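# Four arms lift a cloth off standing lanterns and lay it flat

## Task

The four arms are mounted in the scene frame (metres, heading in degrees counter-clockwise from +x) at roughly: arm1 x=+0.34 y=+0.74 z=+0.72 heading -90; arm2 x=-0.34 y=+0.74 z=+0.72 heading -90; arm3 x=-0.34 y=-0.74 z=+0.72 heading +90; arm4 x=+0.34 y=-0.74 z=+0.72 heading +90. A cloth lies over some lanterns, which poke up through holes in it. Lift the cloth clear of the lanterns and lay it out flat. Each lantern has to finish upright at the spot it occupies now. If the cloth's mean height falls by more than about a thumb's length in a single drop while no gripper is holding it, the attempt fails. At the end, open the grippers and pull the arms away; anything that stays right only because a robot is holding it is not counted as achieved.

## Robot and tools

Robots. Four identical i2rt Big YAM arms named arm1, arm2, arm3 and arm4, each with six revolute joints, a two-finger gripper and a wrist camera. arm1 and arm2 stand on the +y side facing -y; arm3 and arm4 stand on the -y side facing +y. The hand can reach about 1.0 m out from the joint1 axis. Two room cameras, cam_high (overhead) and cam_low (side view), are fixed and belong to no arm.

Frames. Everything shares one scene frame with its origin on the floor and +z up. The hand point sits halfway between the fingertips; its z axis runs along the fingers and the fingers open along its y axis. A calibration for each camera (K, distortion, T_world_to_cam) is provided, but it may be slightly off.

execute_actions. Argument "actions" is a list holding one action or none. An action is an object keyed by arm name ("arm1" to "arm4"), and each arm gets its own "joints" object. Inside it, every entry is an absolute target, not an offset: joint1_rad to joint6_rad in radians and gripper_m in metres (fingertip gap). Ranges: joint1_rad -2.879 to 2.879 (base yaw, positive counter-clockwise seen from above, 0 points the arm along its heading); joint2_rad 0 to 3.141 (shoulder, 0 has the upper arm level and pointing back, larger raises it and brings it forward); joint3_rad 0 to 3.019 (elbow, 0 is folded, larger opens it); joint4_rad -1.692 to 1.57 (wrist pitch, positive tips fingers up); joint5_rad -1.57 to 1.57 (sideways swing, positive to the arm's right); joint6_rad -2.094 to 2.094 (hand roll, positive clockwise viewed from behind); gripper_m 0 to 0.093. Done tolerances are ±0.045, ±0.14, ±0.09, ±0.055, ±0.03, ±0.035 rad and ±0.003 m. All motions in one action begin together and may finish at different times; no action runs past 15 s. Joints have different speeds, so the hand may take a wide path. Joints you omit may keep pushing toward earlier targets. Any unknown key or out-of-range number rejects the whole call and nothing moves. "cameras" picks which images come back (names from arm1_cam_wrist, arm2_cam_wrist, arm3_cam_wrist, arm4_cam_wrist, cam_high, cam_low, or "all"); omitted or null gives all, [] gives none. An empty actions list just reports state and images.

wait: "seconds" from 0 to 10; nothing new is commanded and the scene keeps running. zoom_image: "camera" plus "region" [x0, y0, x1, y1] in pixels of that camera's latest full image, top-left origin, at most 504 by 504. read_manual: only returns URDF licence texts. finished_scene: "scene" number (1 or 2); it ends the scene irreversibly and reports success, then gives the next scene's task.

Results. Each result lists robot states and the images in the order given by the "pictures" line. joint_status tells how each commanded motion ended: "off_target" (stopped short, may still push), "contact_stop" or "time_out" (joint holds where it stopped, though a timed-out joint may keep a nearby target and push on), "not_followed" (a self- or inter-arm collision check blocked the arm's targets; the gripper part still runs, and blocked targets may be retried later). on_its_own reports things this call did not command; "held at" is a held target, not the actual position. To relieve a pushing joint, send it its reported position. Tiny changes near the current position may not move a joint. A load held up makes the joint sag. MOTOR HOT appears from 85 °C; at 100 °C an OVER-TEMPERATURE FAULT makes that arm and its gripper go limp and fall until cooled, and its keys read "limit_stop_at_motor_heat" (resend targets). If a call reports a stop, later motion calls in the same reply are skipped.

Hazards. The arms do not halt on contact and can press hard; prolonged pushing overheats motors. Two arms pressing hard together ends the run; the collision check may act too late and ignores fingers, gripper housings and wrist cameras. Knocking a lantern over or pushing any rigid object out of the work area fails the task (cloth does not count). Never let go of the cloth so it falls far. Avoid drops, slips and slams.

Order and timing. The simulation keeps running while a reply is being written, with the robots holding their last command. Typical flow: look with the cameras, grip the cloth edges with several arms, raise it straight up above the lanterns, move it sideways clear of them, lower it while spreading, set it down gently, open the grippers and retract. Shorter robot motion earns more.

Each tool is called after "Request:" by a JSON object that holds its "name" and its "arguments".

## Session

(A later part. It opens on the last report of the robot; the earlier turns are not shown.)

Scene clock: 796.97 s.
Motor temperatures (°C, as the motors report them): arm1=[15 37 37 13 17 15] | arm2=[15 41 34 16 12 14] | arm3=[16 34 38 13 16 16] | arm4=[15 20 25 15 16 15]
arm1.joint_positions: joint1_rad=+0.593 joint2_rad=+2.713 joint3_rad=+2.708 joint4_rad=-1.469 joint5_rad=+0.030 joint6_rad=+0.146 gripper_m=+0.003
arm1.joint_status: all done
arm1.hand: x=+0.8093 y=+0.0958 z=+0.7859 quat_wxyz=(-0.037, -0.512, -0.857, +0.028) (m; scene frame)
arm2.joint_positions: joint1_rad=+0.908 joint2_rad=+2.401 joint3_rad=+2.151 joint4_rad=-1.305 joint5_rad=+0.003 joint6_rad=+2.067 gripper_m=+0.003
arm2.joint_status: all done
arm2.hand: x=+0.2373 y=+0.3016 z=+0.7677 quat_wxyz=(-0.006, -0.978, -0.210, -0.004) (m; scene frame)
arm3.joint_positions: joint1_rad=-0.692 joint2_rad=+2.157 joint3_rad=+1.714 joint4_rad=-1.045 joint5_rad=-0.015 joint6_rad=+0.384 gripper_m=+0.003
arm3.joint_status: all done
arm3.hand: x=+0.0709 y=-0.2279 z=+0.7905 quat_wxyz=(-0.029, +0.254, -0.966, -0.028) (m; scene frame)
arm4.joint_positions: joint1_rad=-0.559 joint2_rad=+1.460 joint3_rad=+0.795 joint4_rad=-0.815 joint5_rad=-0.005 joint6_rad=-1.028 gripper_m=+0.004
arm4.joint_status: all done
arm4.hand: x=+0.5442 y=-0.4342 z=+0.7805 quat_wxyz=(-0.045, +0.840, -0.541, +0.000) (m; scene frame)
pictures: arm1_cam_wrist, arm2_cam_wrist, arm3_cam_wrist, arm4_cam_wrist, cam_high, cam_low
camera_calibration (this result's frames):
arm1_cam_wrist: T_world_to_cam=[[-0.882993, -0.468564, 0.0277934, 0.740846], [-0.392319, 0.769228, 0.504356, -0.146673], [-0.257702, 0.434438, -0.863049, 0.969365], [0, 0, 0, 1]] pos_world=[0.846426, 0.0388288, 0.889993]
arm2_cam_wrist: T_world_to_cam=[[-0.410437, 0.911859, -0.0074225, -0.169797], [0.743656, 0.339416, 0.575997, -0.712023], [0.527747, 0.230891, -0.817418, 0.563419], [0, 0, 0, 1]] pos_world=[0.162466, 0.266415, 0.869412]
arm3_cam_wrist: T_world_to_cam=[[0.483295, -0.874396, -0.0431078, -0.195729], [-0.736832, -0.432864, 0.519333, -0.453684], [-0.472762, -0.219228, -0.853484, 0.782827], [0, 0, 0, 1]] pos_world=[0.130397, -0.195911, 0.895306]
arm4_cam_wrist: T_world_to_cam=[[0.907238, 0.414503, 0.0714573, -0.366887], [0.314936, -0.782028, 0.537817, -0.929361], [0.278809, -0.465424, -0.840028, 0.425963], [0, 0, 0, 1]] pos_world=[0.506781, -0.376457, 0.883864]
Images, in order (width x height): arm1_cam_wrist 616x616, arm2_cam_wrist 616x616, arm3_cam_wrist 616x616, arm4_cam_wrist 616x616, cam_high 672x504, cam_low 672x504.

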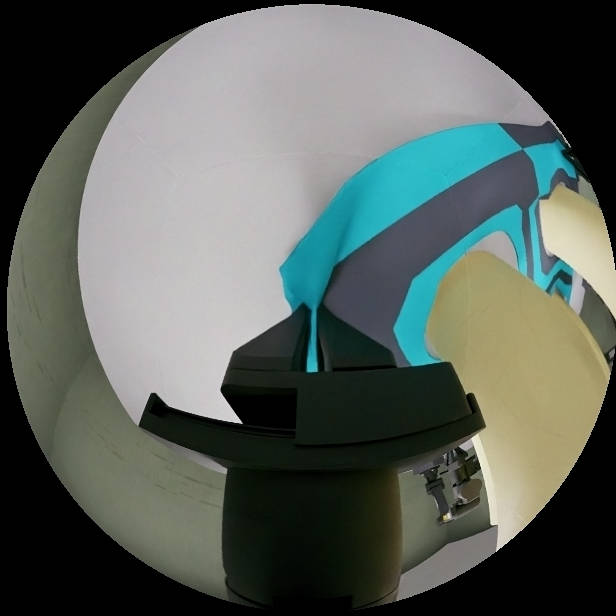

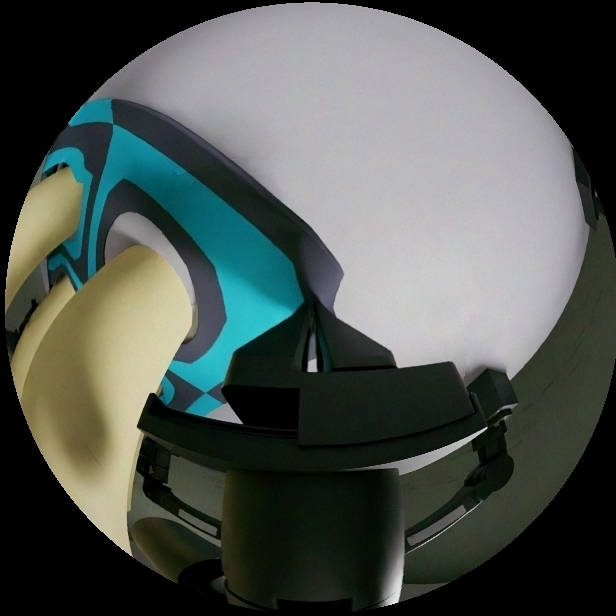

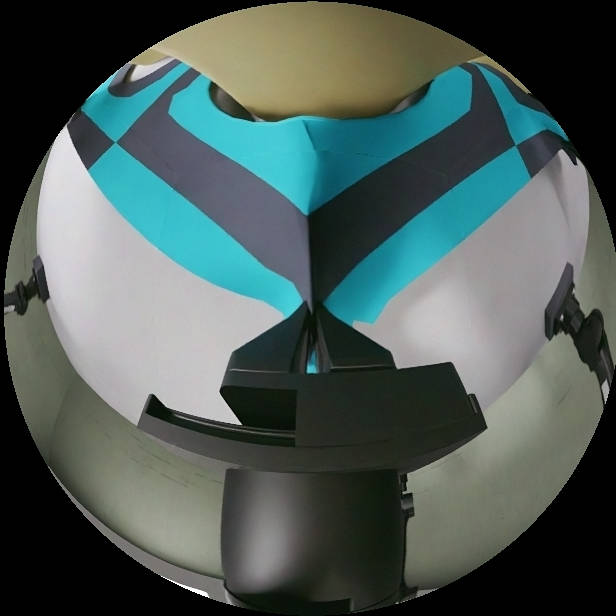

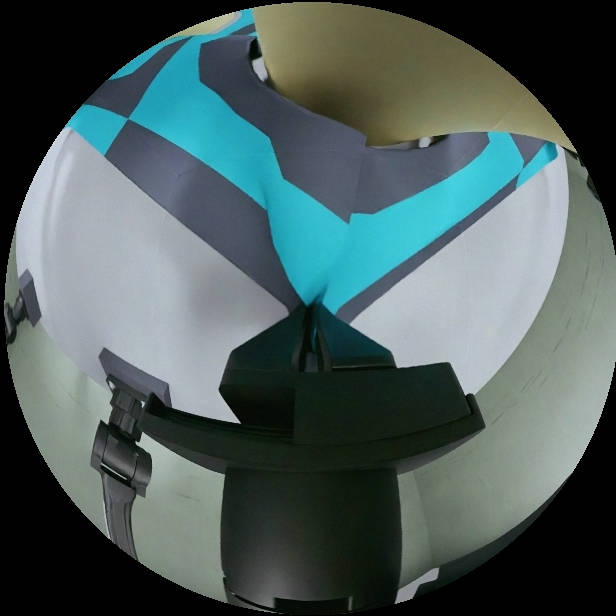

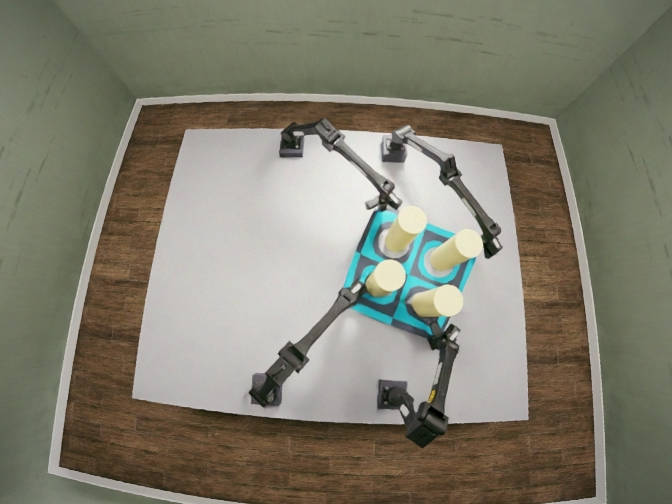

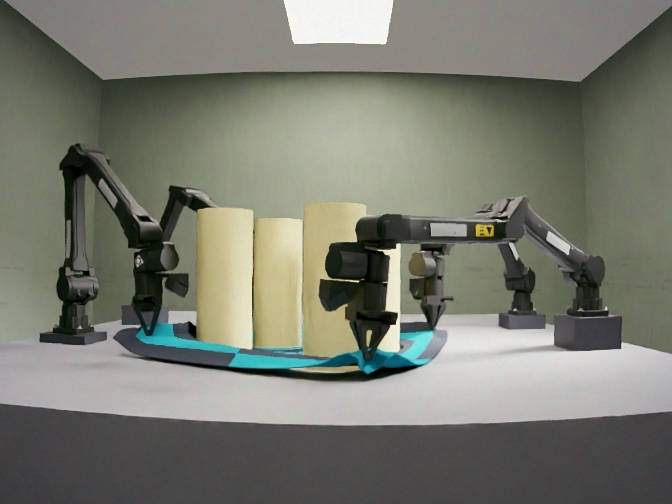

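Request:
{"name": "execute_actions", "arguments": {"actions": [{"arm1":{"joints":{"joint2_rad":2.565,"joint3_rad":2.675,"joint4_rad":-1.512}},"arm2":{"joints":{"joint2_rad":2.257,"joint4_rad":-1.366}},"arm3":{"joints":{"joint2_rad":2.027,"joint4_rad":-1.110}},"arm4":{"joints":{"joint2_rad":1.21,"joint4_rad":-0.885}}}]}}

Scene clock: 876.73 s.
Motor temperatures (°C, as the motors report them): arm1=[15 40 38 13 17 15] | arm2=[15 43 34 16 12 14] | arm3=[16 36 37 13 16 16] | arm4=[15 20 26 15 16 15]
arm1.joint_positions: joint1_rad=+0.591 joint2_rad=+2.559 joint3_rad=+2.677 joint4_rad=-1.499 joint5_rad=+0.030 joint6_rad=+0.146 gripper_m=+0.003
arm1.joint_status: all done
arm1.hand: x=+0.8088 y=+0.0934 z=+0.8928 quat_wxyz=(-0.080, -0.512, -0.854, +0.046) (m; scene frame)
arm2.joint_positions: joint1_rad=+0.909 joint2_rad=+2.238 joint3_rad=+2.143 joint4_rad=-1.347 joint5_rad=+0.003 joint6_rad=+2.067 gripper_m=+0.003
arm2.joint_status: all done
arm2.hand: x=+0.2380 y=+0.3015 z=+0.8781 quat_wxyz=(-0.049, -0.976, -0.209, -0.041) (m; scene frame)
arm3.joint_positions: joint1_rad=-0.692 joint2_rad=+2.000 joint3_rad=+1.709 joint4_rad=-1.086 joint5_rad=-0.015 joint6_rad=+0.384 gripper_m=+0.003
arm3.joint_status: all done
arm3.hand: x=+0.0714 y=-0.2266 z=+0.8862 quat_wxyz=(-0.073, +0.254, -0.963, -0.061) (m; scene frame)
arm4.joint_positions: joint1_rad=-0.559 joint2_rad=+1.206 joint3_rad=+0.795 joint4_rad=-0.870 joint5_rad=-0.005 joint6_rad=-1.028 gripper_m=+0.004
arm4.joint_status: all done
arm4.hand: x=+0.5441 y=-0.4340 z=+0.8666 quat_wxyz=(-0.143, +0.832, -0.535, +0.003) (m; scene frame)
pictures: arm1_cam_wrist, arm2_cam_wrist, arm3_cam_wrist, arm4_cam_wrist, cam_high, cam_low
camera_calibration (this result's frames):
arm1_cam_wrist: T_world_to_cam=[[-0.885103, -0.465202, 0.0133932, 0.750564], [-0.416608, 0.804817, 0.422738, -0.109746], [-0.207438, 0.368587, -0.906153, 1.06647], [0, 0, 0, 1]] pos_world=[0.839832, 0.0444031, 1.00272]
arm2_cam_wrist: T_world_to_cam=[[-0.405772, 0.907671, -0.107156, -0.0808727], [0.689535, 0.380973, 0.615955, -0.810854], [0.599908, 0.17605, -0.780459, 0.620215], [0, 0, 0, 1]] pos_world=[0.154224, 0.27313, 0.974837]
arm3_cam_wrist: T_world_to_cam=[[0.488176, -0.868596, -0.0849964, -0.152595], [-0.769312, -0.474263, 0.428058, -0.428633], [-0.41212, -0.143579, -0.899745, 0.918806], [0, 0, 0, 1]] pos_world=[0.1234, -0.203907, 0.997201]
arm4_cam_wrist: T_world_to_cam=[[0.889635, 0.389574, 0.238288, -0.518892], [0.260626, -0.861595, 0.435577, -0.891859], [0.374998, -0.325401, -0.868039, 0.531189], [0, 0, 0, 1]] pos_world=[0.494871, -0.393426, 0.973212]
Images, in order (width x height): arm1_cam_wrist 616x616, arm2_cam_wrist 616x616, arm3_cam_wrist 616x616, arm4_cam_wrist 616x616, cam_high 672x504, cam_low 672x504.

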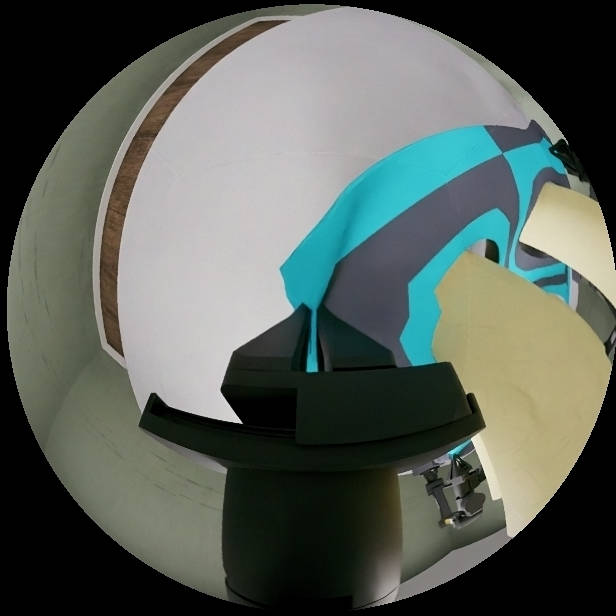

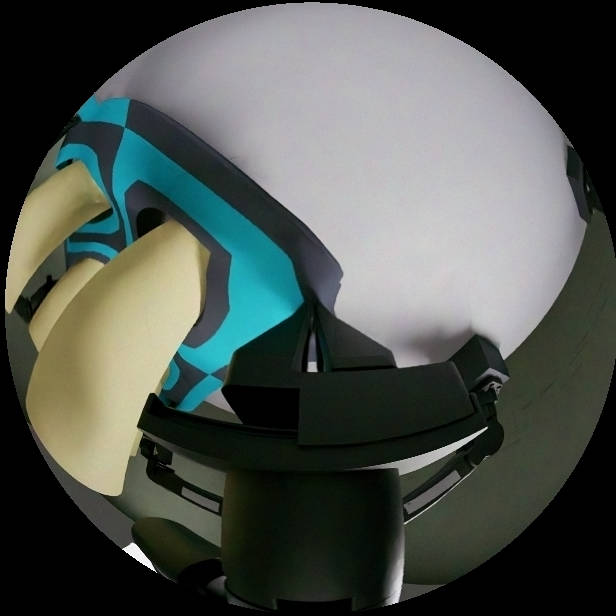

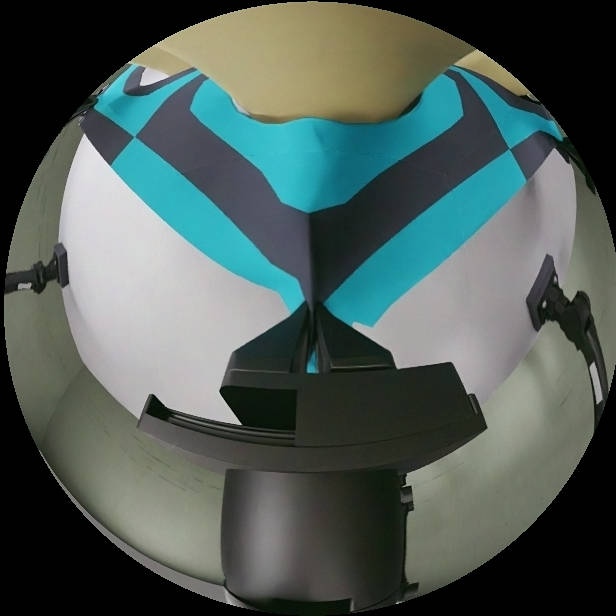

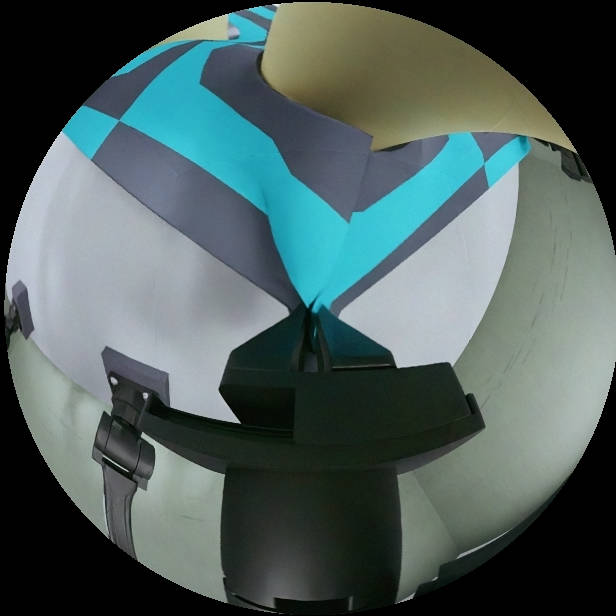

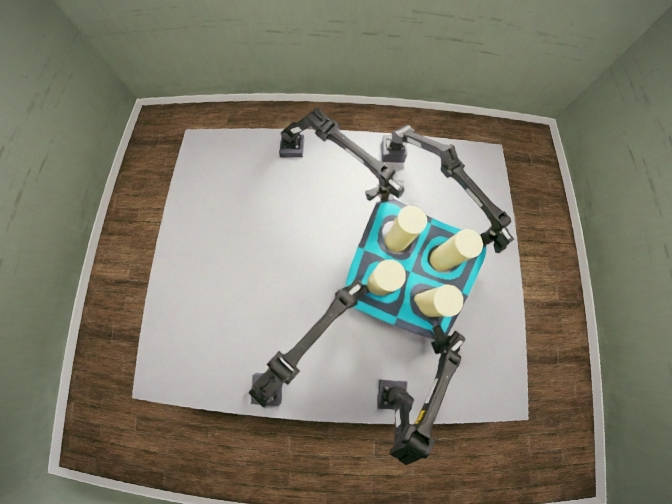

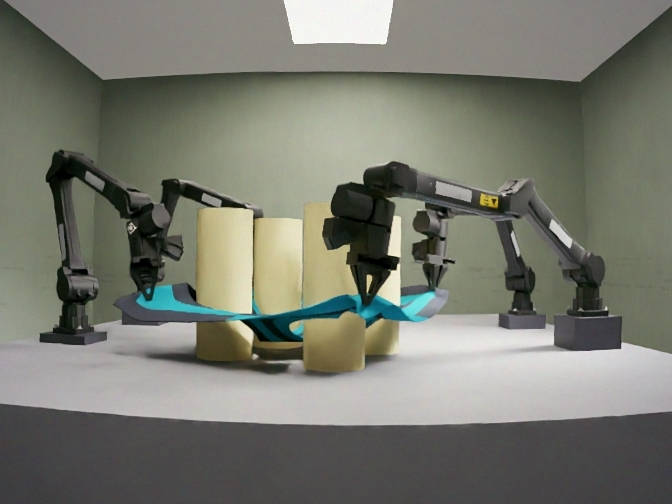

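Request:
{"name": "zoom_image", "arguments": {"camera": "cam_high", "region": [310, 180, 510, 370]}}

Region (310, 180, 510, 370) of cam_high's 672x504 image, scaled by 2.520, with more detail than that image has; it fills the top 479 rows of this view, and the rest is white.

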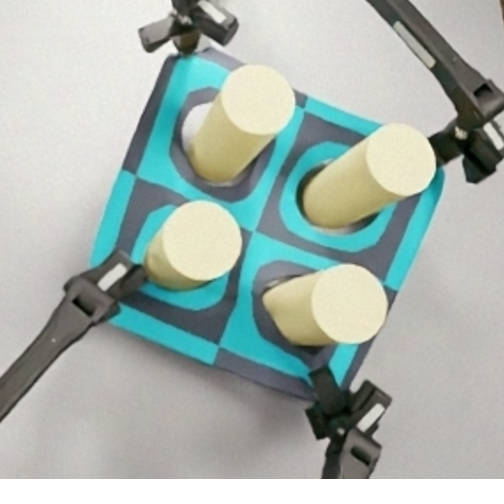

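Request:
{"name": "execute_actions", "arguments": {"actions": [{"arm1":{"joints":{"joint2_rad":2.434}},"arm2":{"joints":{"joint2_rad":2.116,"joint4_rad":-1.332}},"arm3":{"joints":{"joint2_rad":1.86,"joint4_rad":-1.075}},"arm4":{"joints":{"joint2_rad":1.045,"joint3_rad":1.005,"joint4_rad":-1.09}}}]}}

Request:
{"name": "zoom_image", "arguments": {"camera": "cam_high", "region": [310, 180, 510, 370]}}

Scene clock: 955.00 s.
Motor temperatures (°C, as the motors report them): arm1=[15 38 34 13 17 15] | arm2=[15 41 35 16 12 14] | arm3=[16 35 39 13 16 16] | arm4=[15 19 28 15 16 15]
arm1.joint_positions: joint1_rad=+0.591 joint2_rad=+2.429 joint3_rad=+2.675 joint4_rad=-1.501 joint5_rad=+0.028 joint6_rad=+0.146 gripper_m=+0.003
arm1.joint_status: all done
arm1.hand: x=+0.8078 y=+0.0936 z=+0.9923 quat_wxyz=(-0.138, -0.509, -0.847, +0.069) (m; scene frame)
arm2.joint_positions: joint1_rad=+0.910 joint2_rad=+2.105 joint3_rad=+2.143 joint4_rad=-1.339 joint5_rad=+0.003 joint6_rad=+2.067 gripper_m=+0.003
arm2.joint_status: all done
arm2.hand: x=+0.2373 y=+0.3022 z=+0.9720 quat_wxyz=(-0.102, -0.969, -0.208, -0.086) (m; scene frame)
arm3.joint_positions: joint1_rad=-0.692 joint2_rad=+1.837 joint3_rad=+1.705 joint4_rad=-1.086 joint5_rad=-0.015 joint6_rad=+0.384 gripper_m=+0.003
arm3.joint_status: all done
arm3.hand: x=+0.0689 y=-0.2289 z=+0.9872 quat_wxyz=(-0.136, +0.252, -0.952, -0.108) (m; scene frame)
arm4.joint_positions: joint1_rad=-0.559 joint2_rad=+1.046 joint3_rad=+0.981 joint4_rad=-1.077 joint5_rad=-0.005 joint6_rad=-1.028 gripper_m=+0.004
arm4.joint_status: all done
arm4.hand: x=+0.5461 y=-0.4306 z=+0.9906 quat_wxyz=(-0.212, +0.822, -0.529, +0.005) (m; scene frame)
pictures: arm1_cam_wrist, arm2_cam_wrist, arm3_cam_wrist, arm4_cam_wrist, cam_high, cam_low
camera_calibration (this result's frames):
arm1_cam_wrist: T_world_to_cam=[[-0.885714, -0.464175, -0.00721256, 0.769285], [-0.443589, 0.841649, 0.307988, -0.0202414], [-0.13689, 0.275988, -0.951363, 1.1529], [0, 0, 0, 1]] pos_world=[0.830208, 0.0559314, 1.10861]
arm2_cam_wrist: T_world_to_cam=[[-0.387006, 0.893213, -0.228904, 0.0465307], [0.618056, 0.43551, 0.654475, -0.905381], [0.684275, 0.111811, -0.720601, 0.634956], [0, 0, 0, 1]] pos_world=[0.143099, 0.281746, 1.06075]
arm3_cam_wrist: T_world_to_cam=[[0.500135, -0.85405, -0.14305, -0.0850027], [-0.804461, -0.519377, 0.288254, -0.344766], [-0.32048, -0.0290877, -0.946808, 1.07472], [0, 0, 0, 1]] pos_world=[0.109588, -0.220399, 1.10477]
arm4_cam_wrist: T_world_to_cam=[[0.866295, 0.355473, 0.35096, -0.665096], [0.229378, -0.907197, 0.352675, -0.863867], [0.443756, -0.225018, -0.867437, 0.644256], [0, 0, 0, 1]] pos_world=[0.488429, -0.402305, 1.09694]
Images, in order (width x height): arm1_cam_wrist 616x616, arm2_cam_wrist 616x616, arm3_cam_wrist 616x616, arm4_cam_wrist 616x616, cam_high 672x504, cam_low 672x504.

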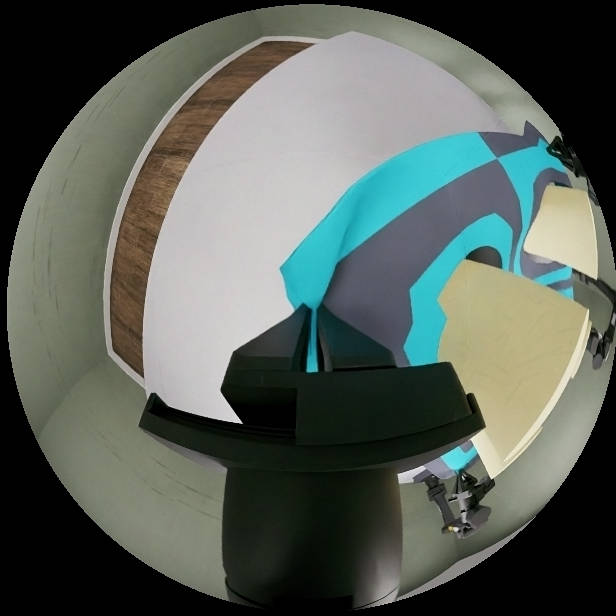

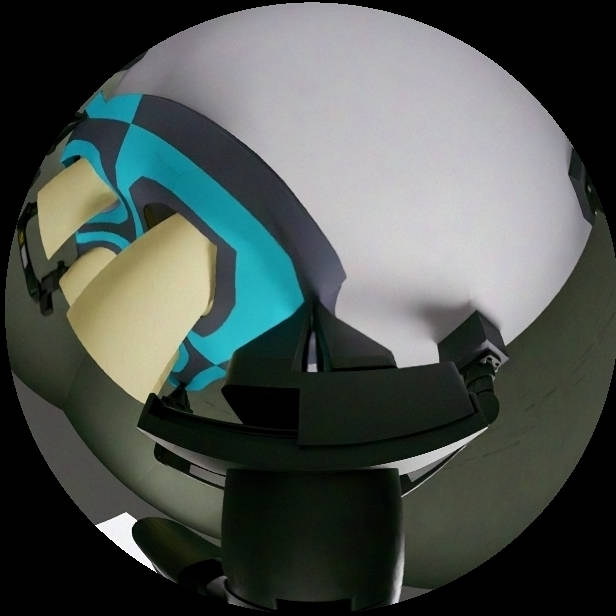

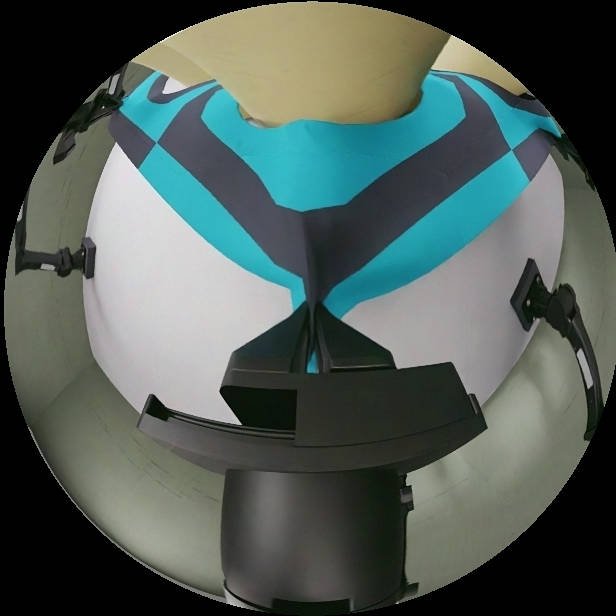

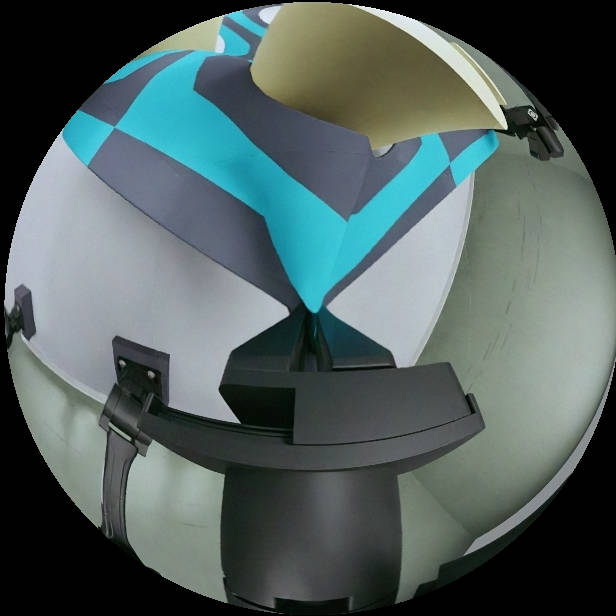

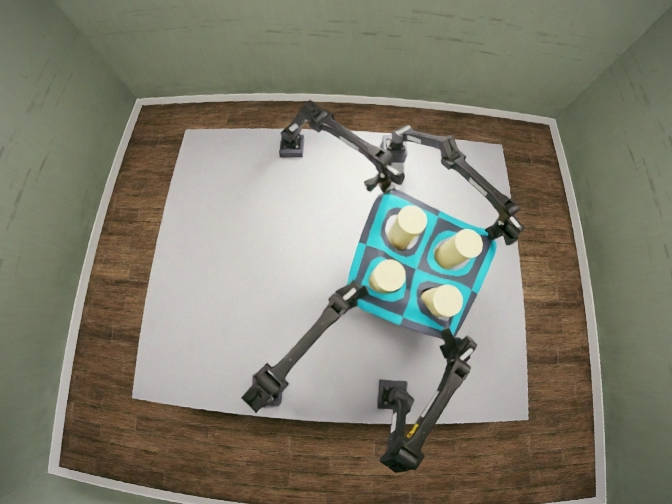

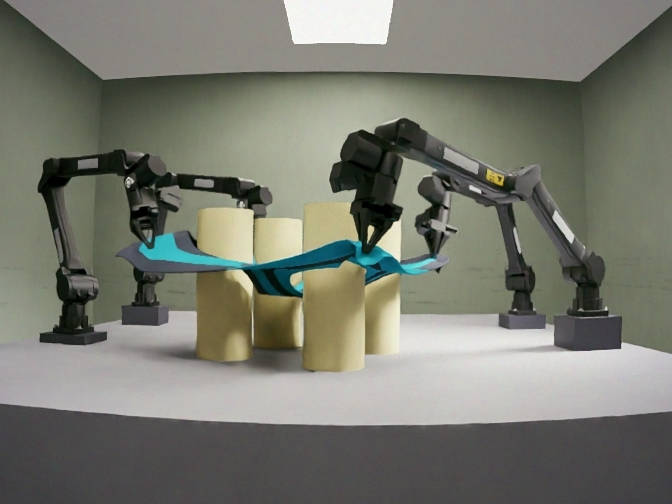

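Region (310, 180, 510, 370) of cam_high's 672x504 image, scaled by 2.520, with more detail than that image has; it fills the top 479 rows of this view, and the rest is white.

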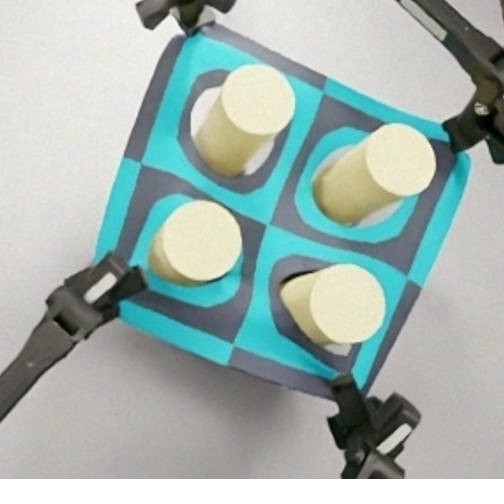

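Request:
{"name": "execute_actions", "arguments": {"actions": [{"arm1":{"joints":{"joint2_rad":2.287,"joint4_rad":-1.41}},"arm2":{"joints":{"joint2_rad":2.0,"joint3_rad":2.265}},"arm3":{"joints":{"joint2_rad":1.729,"joint3_rad":1.82}},"arm4":{"joints":{"joint2_rad":0.973,"joint3_rad":1.22,"joint4_rad":-1.235}}}]}}

Request:
{"name": "zoom_image", "arguments": {"camera": "cam_high", "region": [310, 180, 510, 370]}}

Scene clock: 1043.57 s.
Motor temperatures (°C, as the motors report them): arm1=[15 38 34 13 17 15] | arm2=[15 39 36 16 12 14] | arm3=[16 34 41 13 16 16] | arm4=[15 18 34 15 16 15]
arm1.joint_positions: joint1_rad=+0.591 joint2_rad=+2.273 joint3_rad=+2.672 joint4_rad=-1.434 joint5_rad=+0.028 joint6_rad=+0.146 gripper_m=+0.003
arm1.joint_status: all done
arm1.hand: x=+0.8055 y=+0.0955 z=+1.1190 quat_wxyz=(-0.237, -0.499, -0.826, +0.110) (m; scene frame)
arm2.joint_positions: joint1_rad=+0.911 joint2_rad=+1.987 joint3_rad=+2.237 joint4_rad=-1.339 joint5_rad=+0.002 joint6_rad=+2.067 gripper_m=+0.003
arm2.joint_status: all done
arm2.hand: x=+0.2385 y=+0.3022 z=+1.0986 quat_wxyz=(-0.181, -0.950, -0.204, -0.155) (m; scene frame)
arm3.joint_positions: joint1_rad=-0.692 joint2_rad=+1.710 joint3_rad=+1.788 joint4_rad=-1.086 joint5_rad=-0.015 joint6_rad=+0.384 gripper_m=+0.003
arm3.joint_status: all done
arm3.hand: x=+0.0708 y=-0.2257 z=+1.1084 quat_wxyz=(-0.218, +0.247, -0.929, -0.169) (m; scene frame)
arm4.joint_positions: joint1_rad=-0.559 joint2_rad=+0.971 joint3_rad=+1.187 joint4_rad=-1.222 joint5_rad=-0.005 joint6_rad=-1.028 gripper_m=+0.004
arm4.joint_status: all done
arm4.hand: x=+0.5430 y=-0.4347 z=+1.1023 quat_wxyz=(-0.278, +0.808, -0.519, +0.007) (m; scene frame)
pictures: arm1_cam_wrist, arm2_cam_wrist, arm3_cam_wrist, arm4_cam_wrist, cam_high, cam_low
camera_calibration (this result's frames):
arm1_cam_wrist: T_world_to_cam=[[-0.8831, -0.467366, -0.0412619, 0.805343], [-0.46911, 0.87798, 0.0953278, 0.193198], [-0.00832587, 0.10354, -0.99459, 1.23389], [0, 0, 0, 1]] pos_world=[0.812103, 0.0790094, 1.24203]
arm2_cam_wrist: T_world_to_cam=[[-0.334339, 0.852321, -0.402202, 0.266173], [0.503519, 0.522291, 0.688245, -1.02502], [0.796672, 0.0275904, -0.603782, 0.59567], [0, 0, 0, 1]] pos_world=[0.130553, 0.292057, 1.17217]
arm3_cam_wrist: T_world_to_cam=[[0.524518, -0.824033, -0.21413, 0.0180163], [-0.828995, -0.551616, 0.0921238, -0.164664], [-0.194031, 0.129192, -0.972451, 1.24535], [0, 0, 0, 1]] pos_world=[0.0956814, -0.236875, 1.23007]
arm4_cam_wrist: T_world_to_cam=[[0.835116, 0.310489, 0.454068, -0.816394], [0.205828, -0.941884, 0.2655, -0.812479], [0.510114, -0.128263, -0.850489, 0.728994], [0, 0, 0, 1]] pos_world=[0.477144, -0.418276, 1.20641]
Images, in order (width x height): arm1_cam_wrist 616x616, arm2_cam_wrist 616x616, arm3_cam_wrist 616x616, arm4_cam_wrist 616x616, cam_high 672x504, cam_low 672x504.

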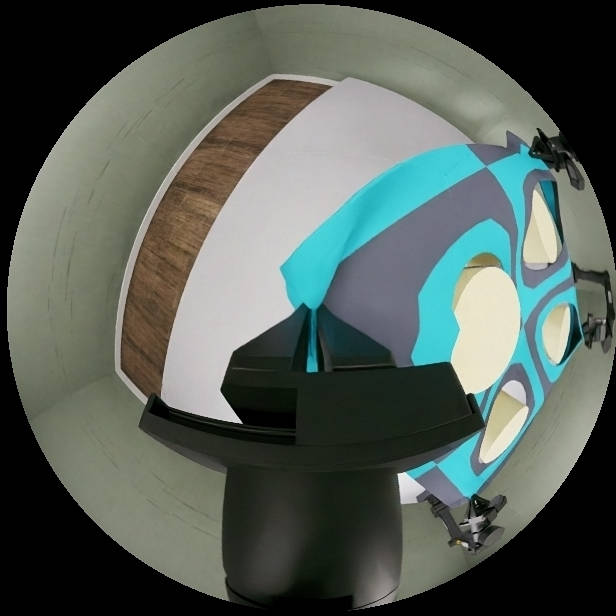

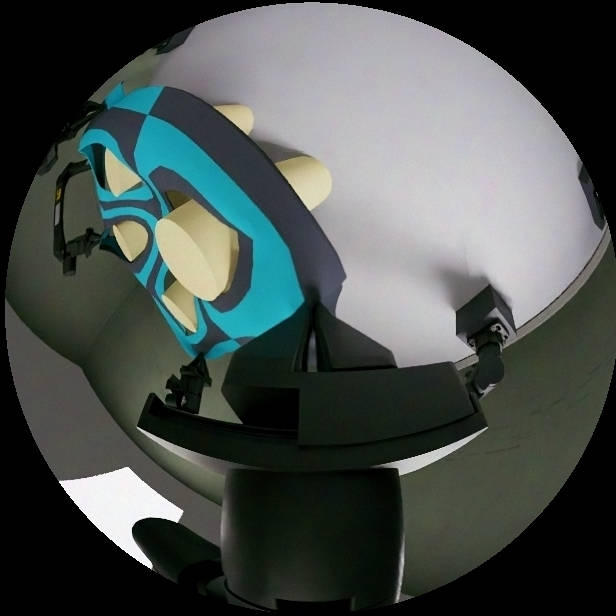

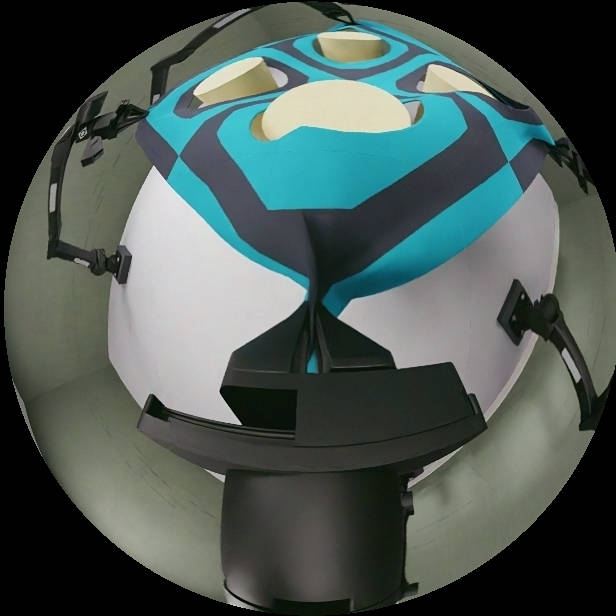

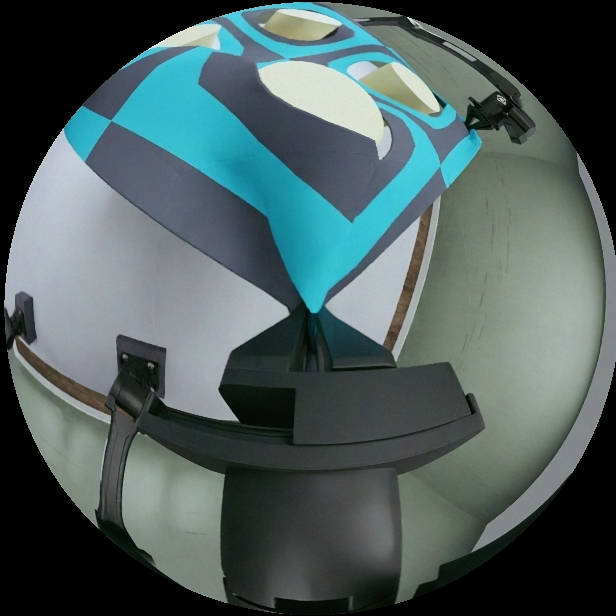

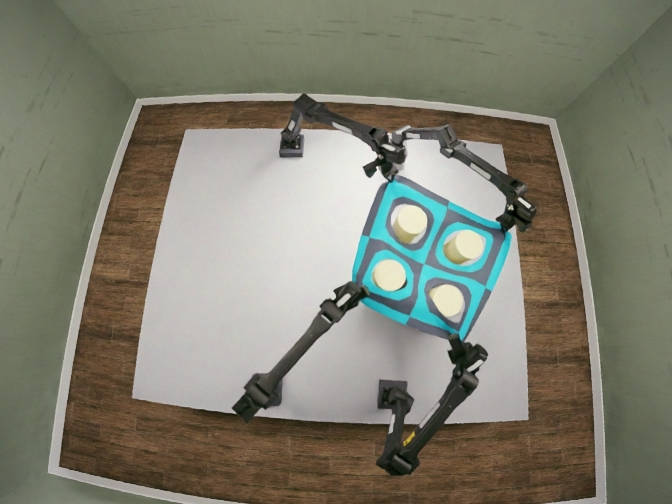

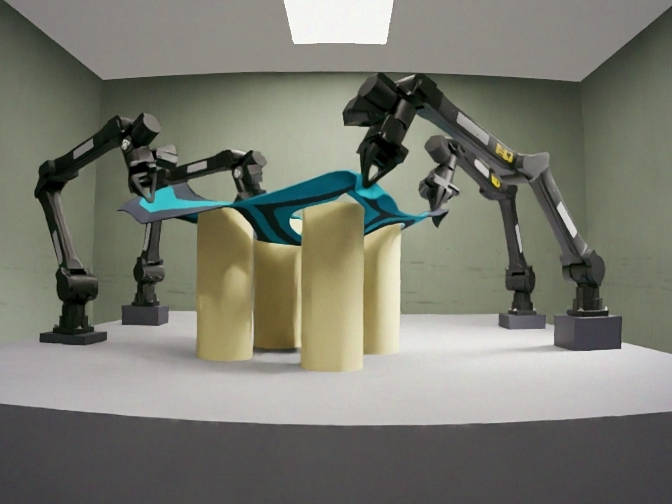

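Region (310, 180, 510, 370) of cam_high's 672x504 image, scaled by 2.520, with more detail than that image has; it fills the top 479 rows of this view, and the rest is white.

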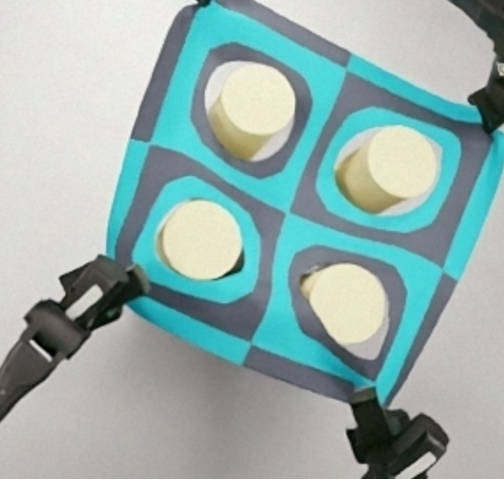

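Request:
{"name": "execute_actions", "arguments": {"actions": [{"arm1":{"joints":{"joint2_rad":2.15,"joint4_rad":-1.212}},"arm2":{"joints":{"joint2_rad":1.95,"joint3_rad":2.472}},"arm3":{"joints":{"joint2_rad":1.65,"joint3_rad":1.995}},"arm4":{"joints":{"joint3_rad":1.527,"joint4_rad":-1.316}}}]}}

Scene clock: 1110.63 s.
Motor temperatures (°C, as the motors report them): arm1=[15 36 34 13 17 15] | arm2=[15 37 39 16 12 14] | arm3=[16 33 48 13 16 16] | arm4=[15 18 38 15 16 15]
arm1.joint_positions: joint1_rad=+0.591 joint2_rad=+2.136 joint3_rad=+2.672 joint4_rad=-1.239 joint5_rad=+0.028 joint6_rad=+0.146 gripper_m=+0.003
arm1.joint_status: all done
arm1.hand: x=+0.8068 y=+0.0925 z=+1.2565 quat_wxyz=(-0.382, -0.472, -0.776, +0.169) (m; scene frame)
arm2.joint_positions: joint1_rad=+0.912 joint2_rad=+1.949 joint3_rad=+2.440 joint4_rad=-1.338 joint5_rad=+0.002 joint6_rad=+2.067 gripper_m=+0.003
arm2.joint_status: all done
arm2.hand: x=+0.2420 y=+0.3009 z=+1.2255 quat_wxyz=(-0.268, -0.915, -0.197, -0.230) (m; scene frame)
arm3.joint_positions: joint1_rad=-0.692 joint2_rad=+1.635 joint3_rad=+1.959 joint4_rad=-1.086 joint5_rad=-0.015 joint6_rad=+0.384 gripper_m=+0.003
arm3.joint_status: all done
arm3.hand: x=+0.0707 y=-0.2247 z=+1.2462 quat_wxyz=(-0.311, +0.237, -0.889, -0.238) (m; scene frame)
arm4.joint_positions: joint1_rad=-0.559 joint2_rad=+0.973 joint3_rad=+1.492 joint4_rad=-1.305 joint5_rad=-0.005 joint6_rad=-1.027 gripper_m=+0.004
arm4.joint_status: all done
arm4.hand: x=+0.5437 y=-0.4330 z=+1.2438 quat_wxyz=(-0.382, +0.778, -0.499, +0.010) (m; scene frame)
pictures: arm1_cam_wrist, arm2_cam_wrist, arm3_cam_wrist, arm4_cam_wrist, cam_high, cam_low
camera_calibration (this result's frames):
arm1_cam_wrist: T_world_to_cam=[[-0.870959, -0.483239, -0.0889433, 0.862326], [-0.453835, 0.860539, -0.231315, 0.583096], [0.188319, -0.1611, -0.968805, 1.20445], [0, 0, 0, 1]] pos_world=[0.788858, 0.10897, 1.37846]
arm2_cam_wrist: T_world_to_cam=[[-0.240757, 0.780279, -0.577235, 0.533073], [0.369266, 0.623642, 0.688994, -1.11234], [0.897596, -0.0472729, -0.438277, 0.464855], [0, 0, 0, 1]] pos_world=[0.121838, 0.29973, 1.27784]
arm3_cam_wrist: T_world_to_cam=[[0.56386, -0.775262, -0.284659, 0.144439], [-0.824566, -0.547838, -0.141297, 0.114579], [-0.0464046, 0.314391, -0.948159, 1.38014], [0, 0, 0, 1]] pos_world=[0.0770793, -0.259156, 1.3659]
arm4_cam_wrist: T_world_to_cam=[[0.769245, 0.214575, 0.601847, -1.07125], [0.182334, -0.976477, 0.115093, -0.66376], [0.612386, 0.0212028, -0.790275, 0.783362], [0, 0, 0, 1]] pos_world=[0.465361, -0.434892, 1.34019]
Images, in order (width x height): arm1_cam_wrist 616x616, arm2_cam_wrist 616x616, arm3_cam_wrist 616x616, arm4_cam_wrist 616x616, cam_high 672x504, cam_low 672x504.

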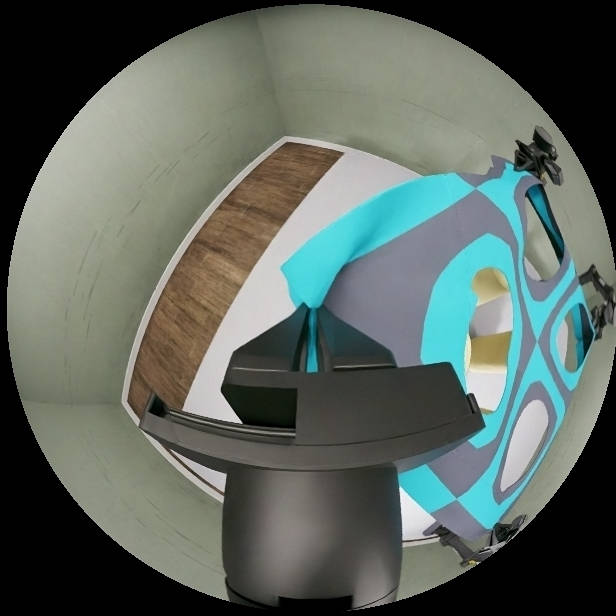

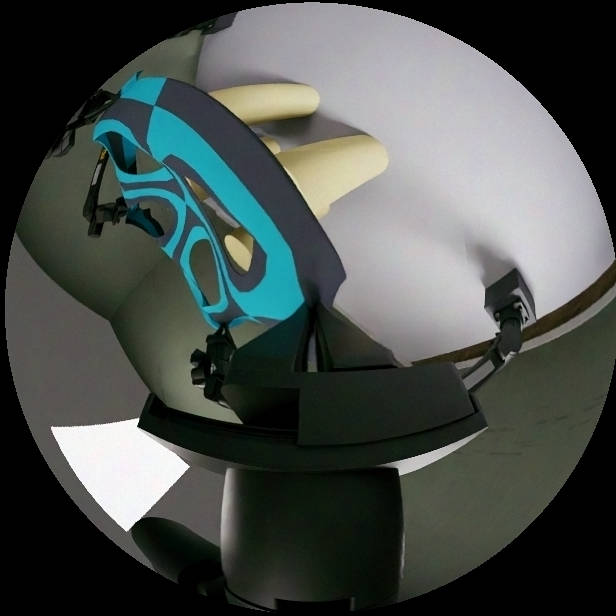

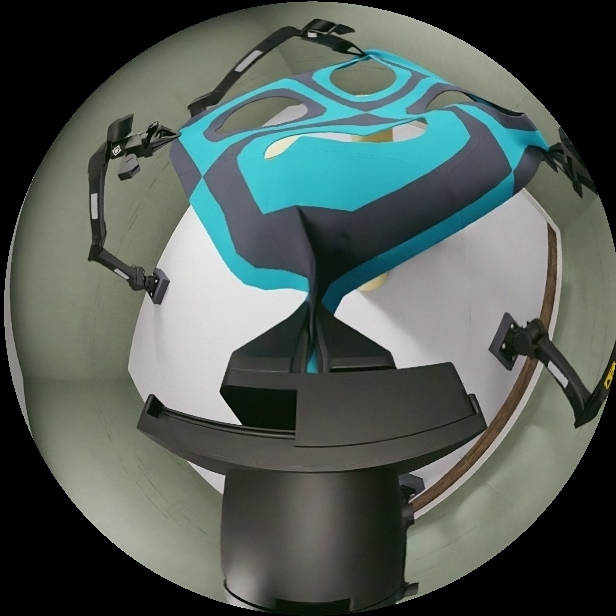

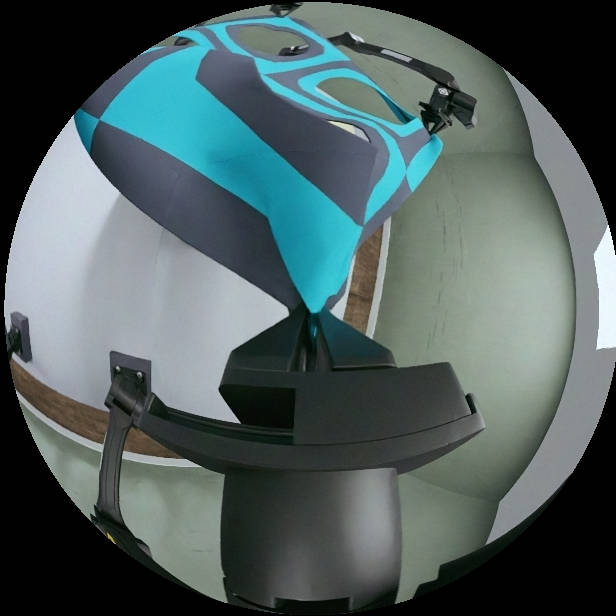

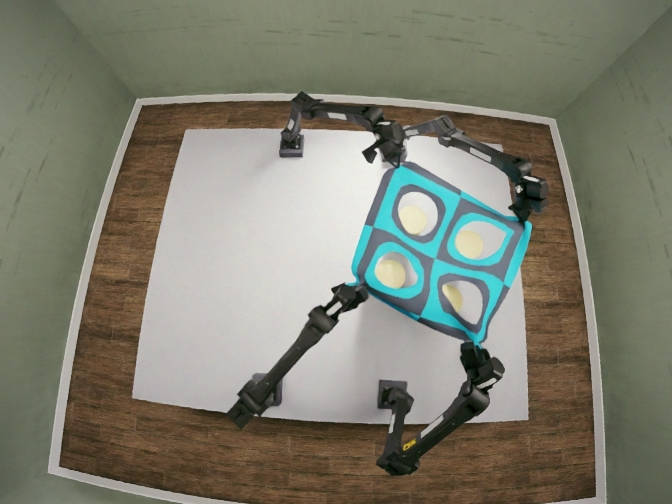

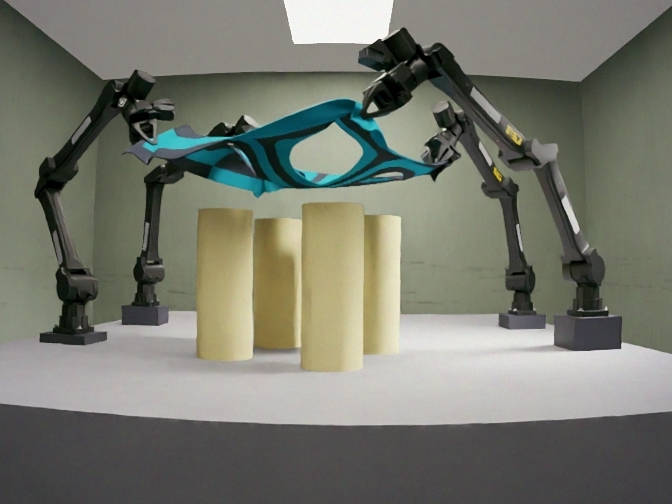

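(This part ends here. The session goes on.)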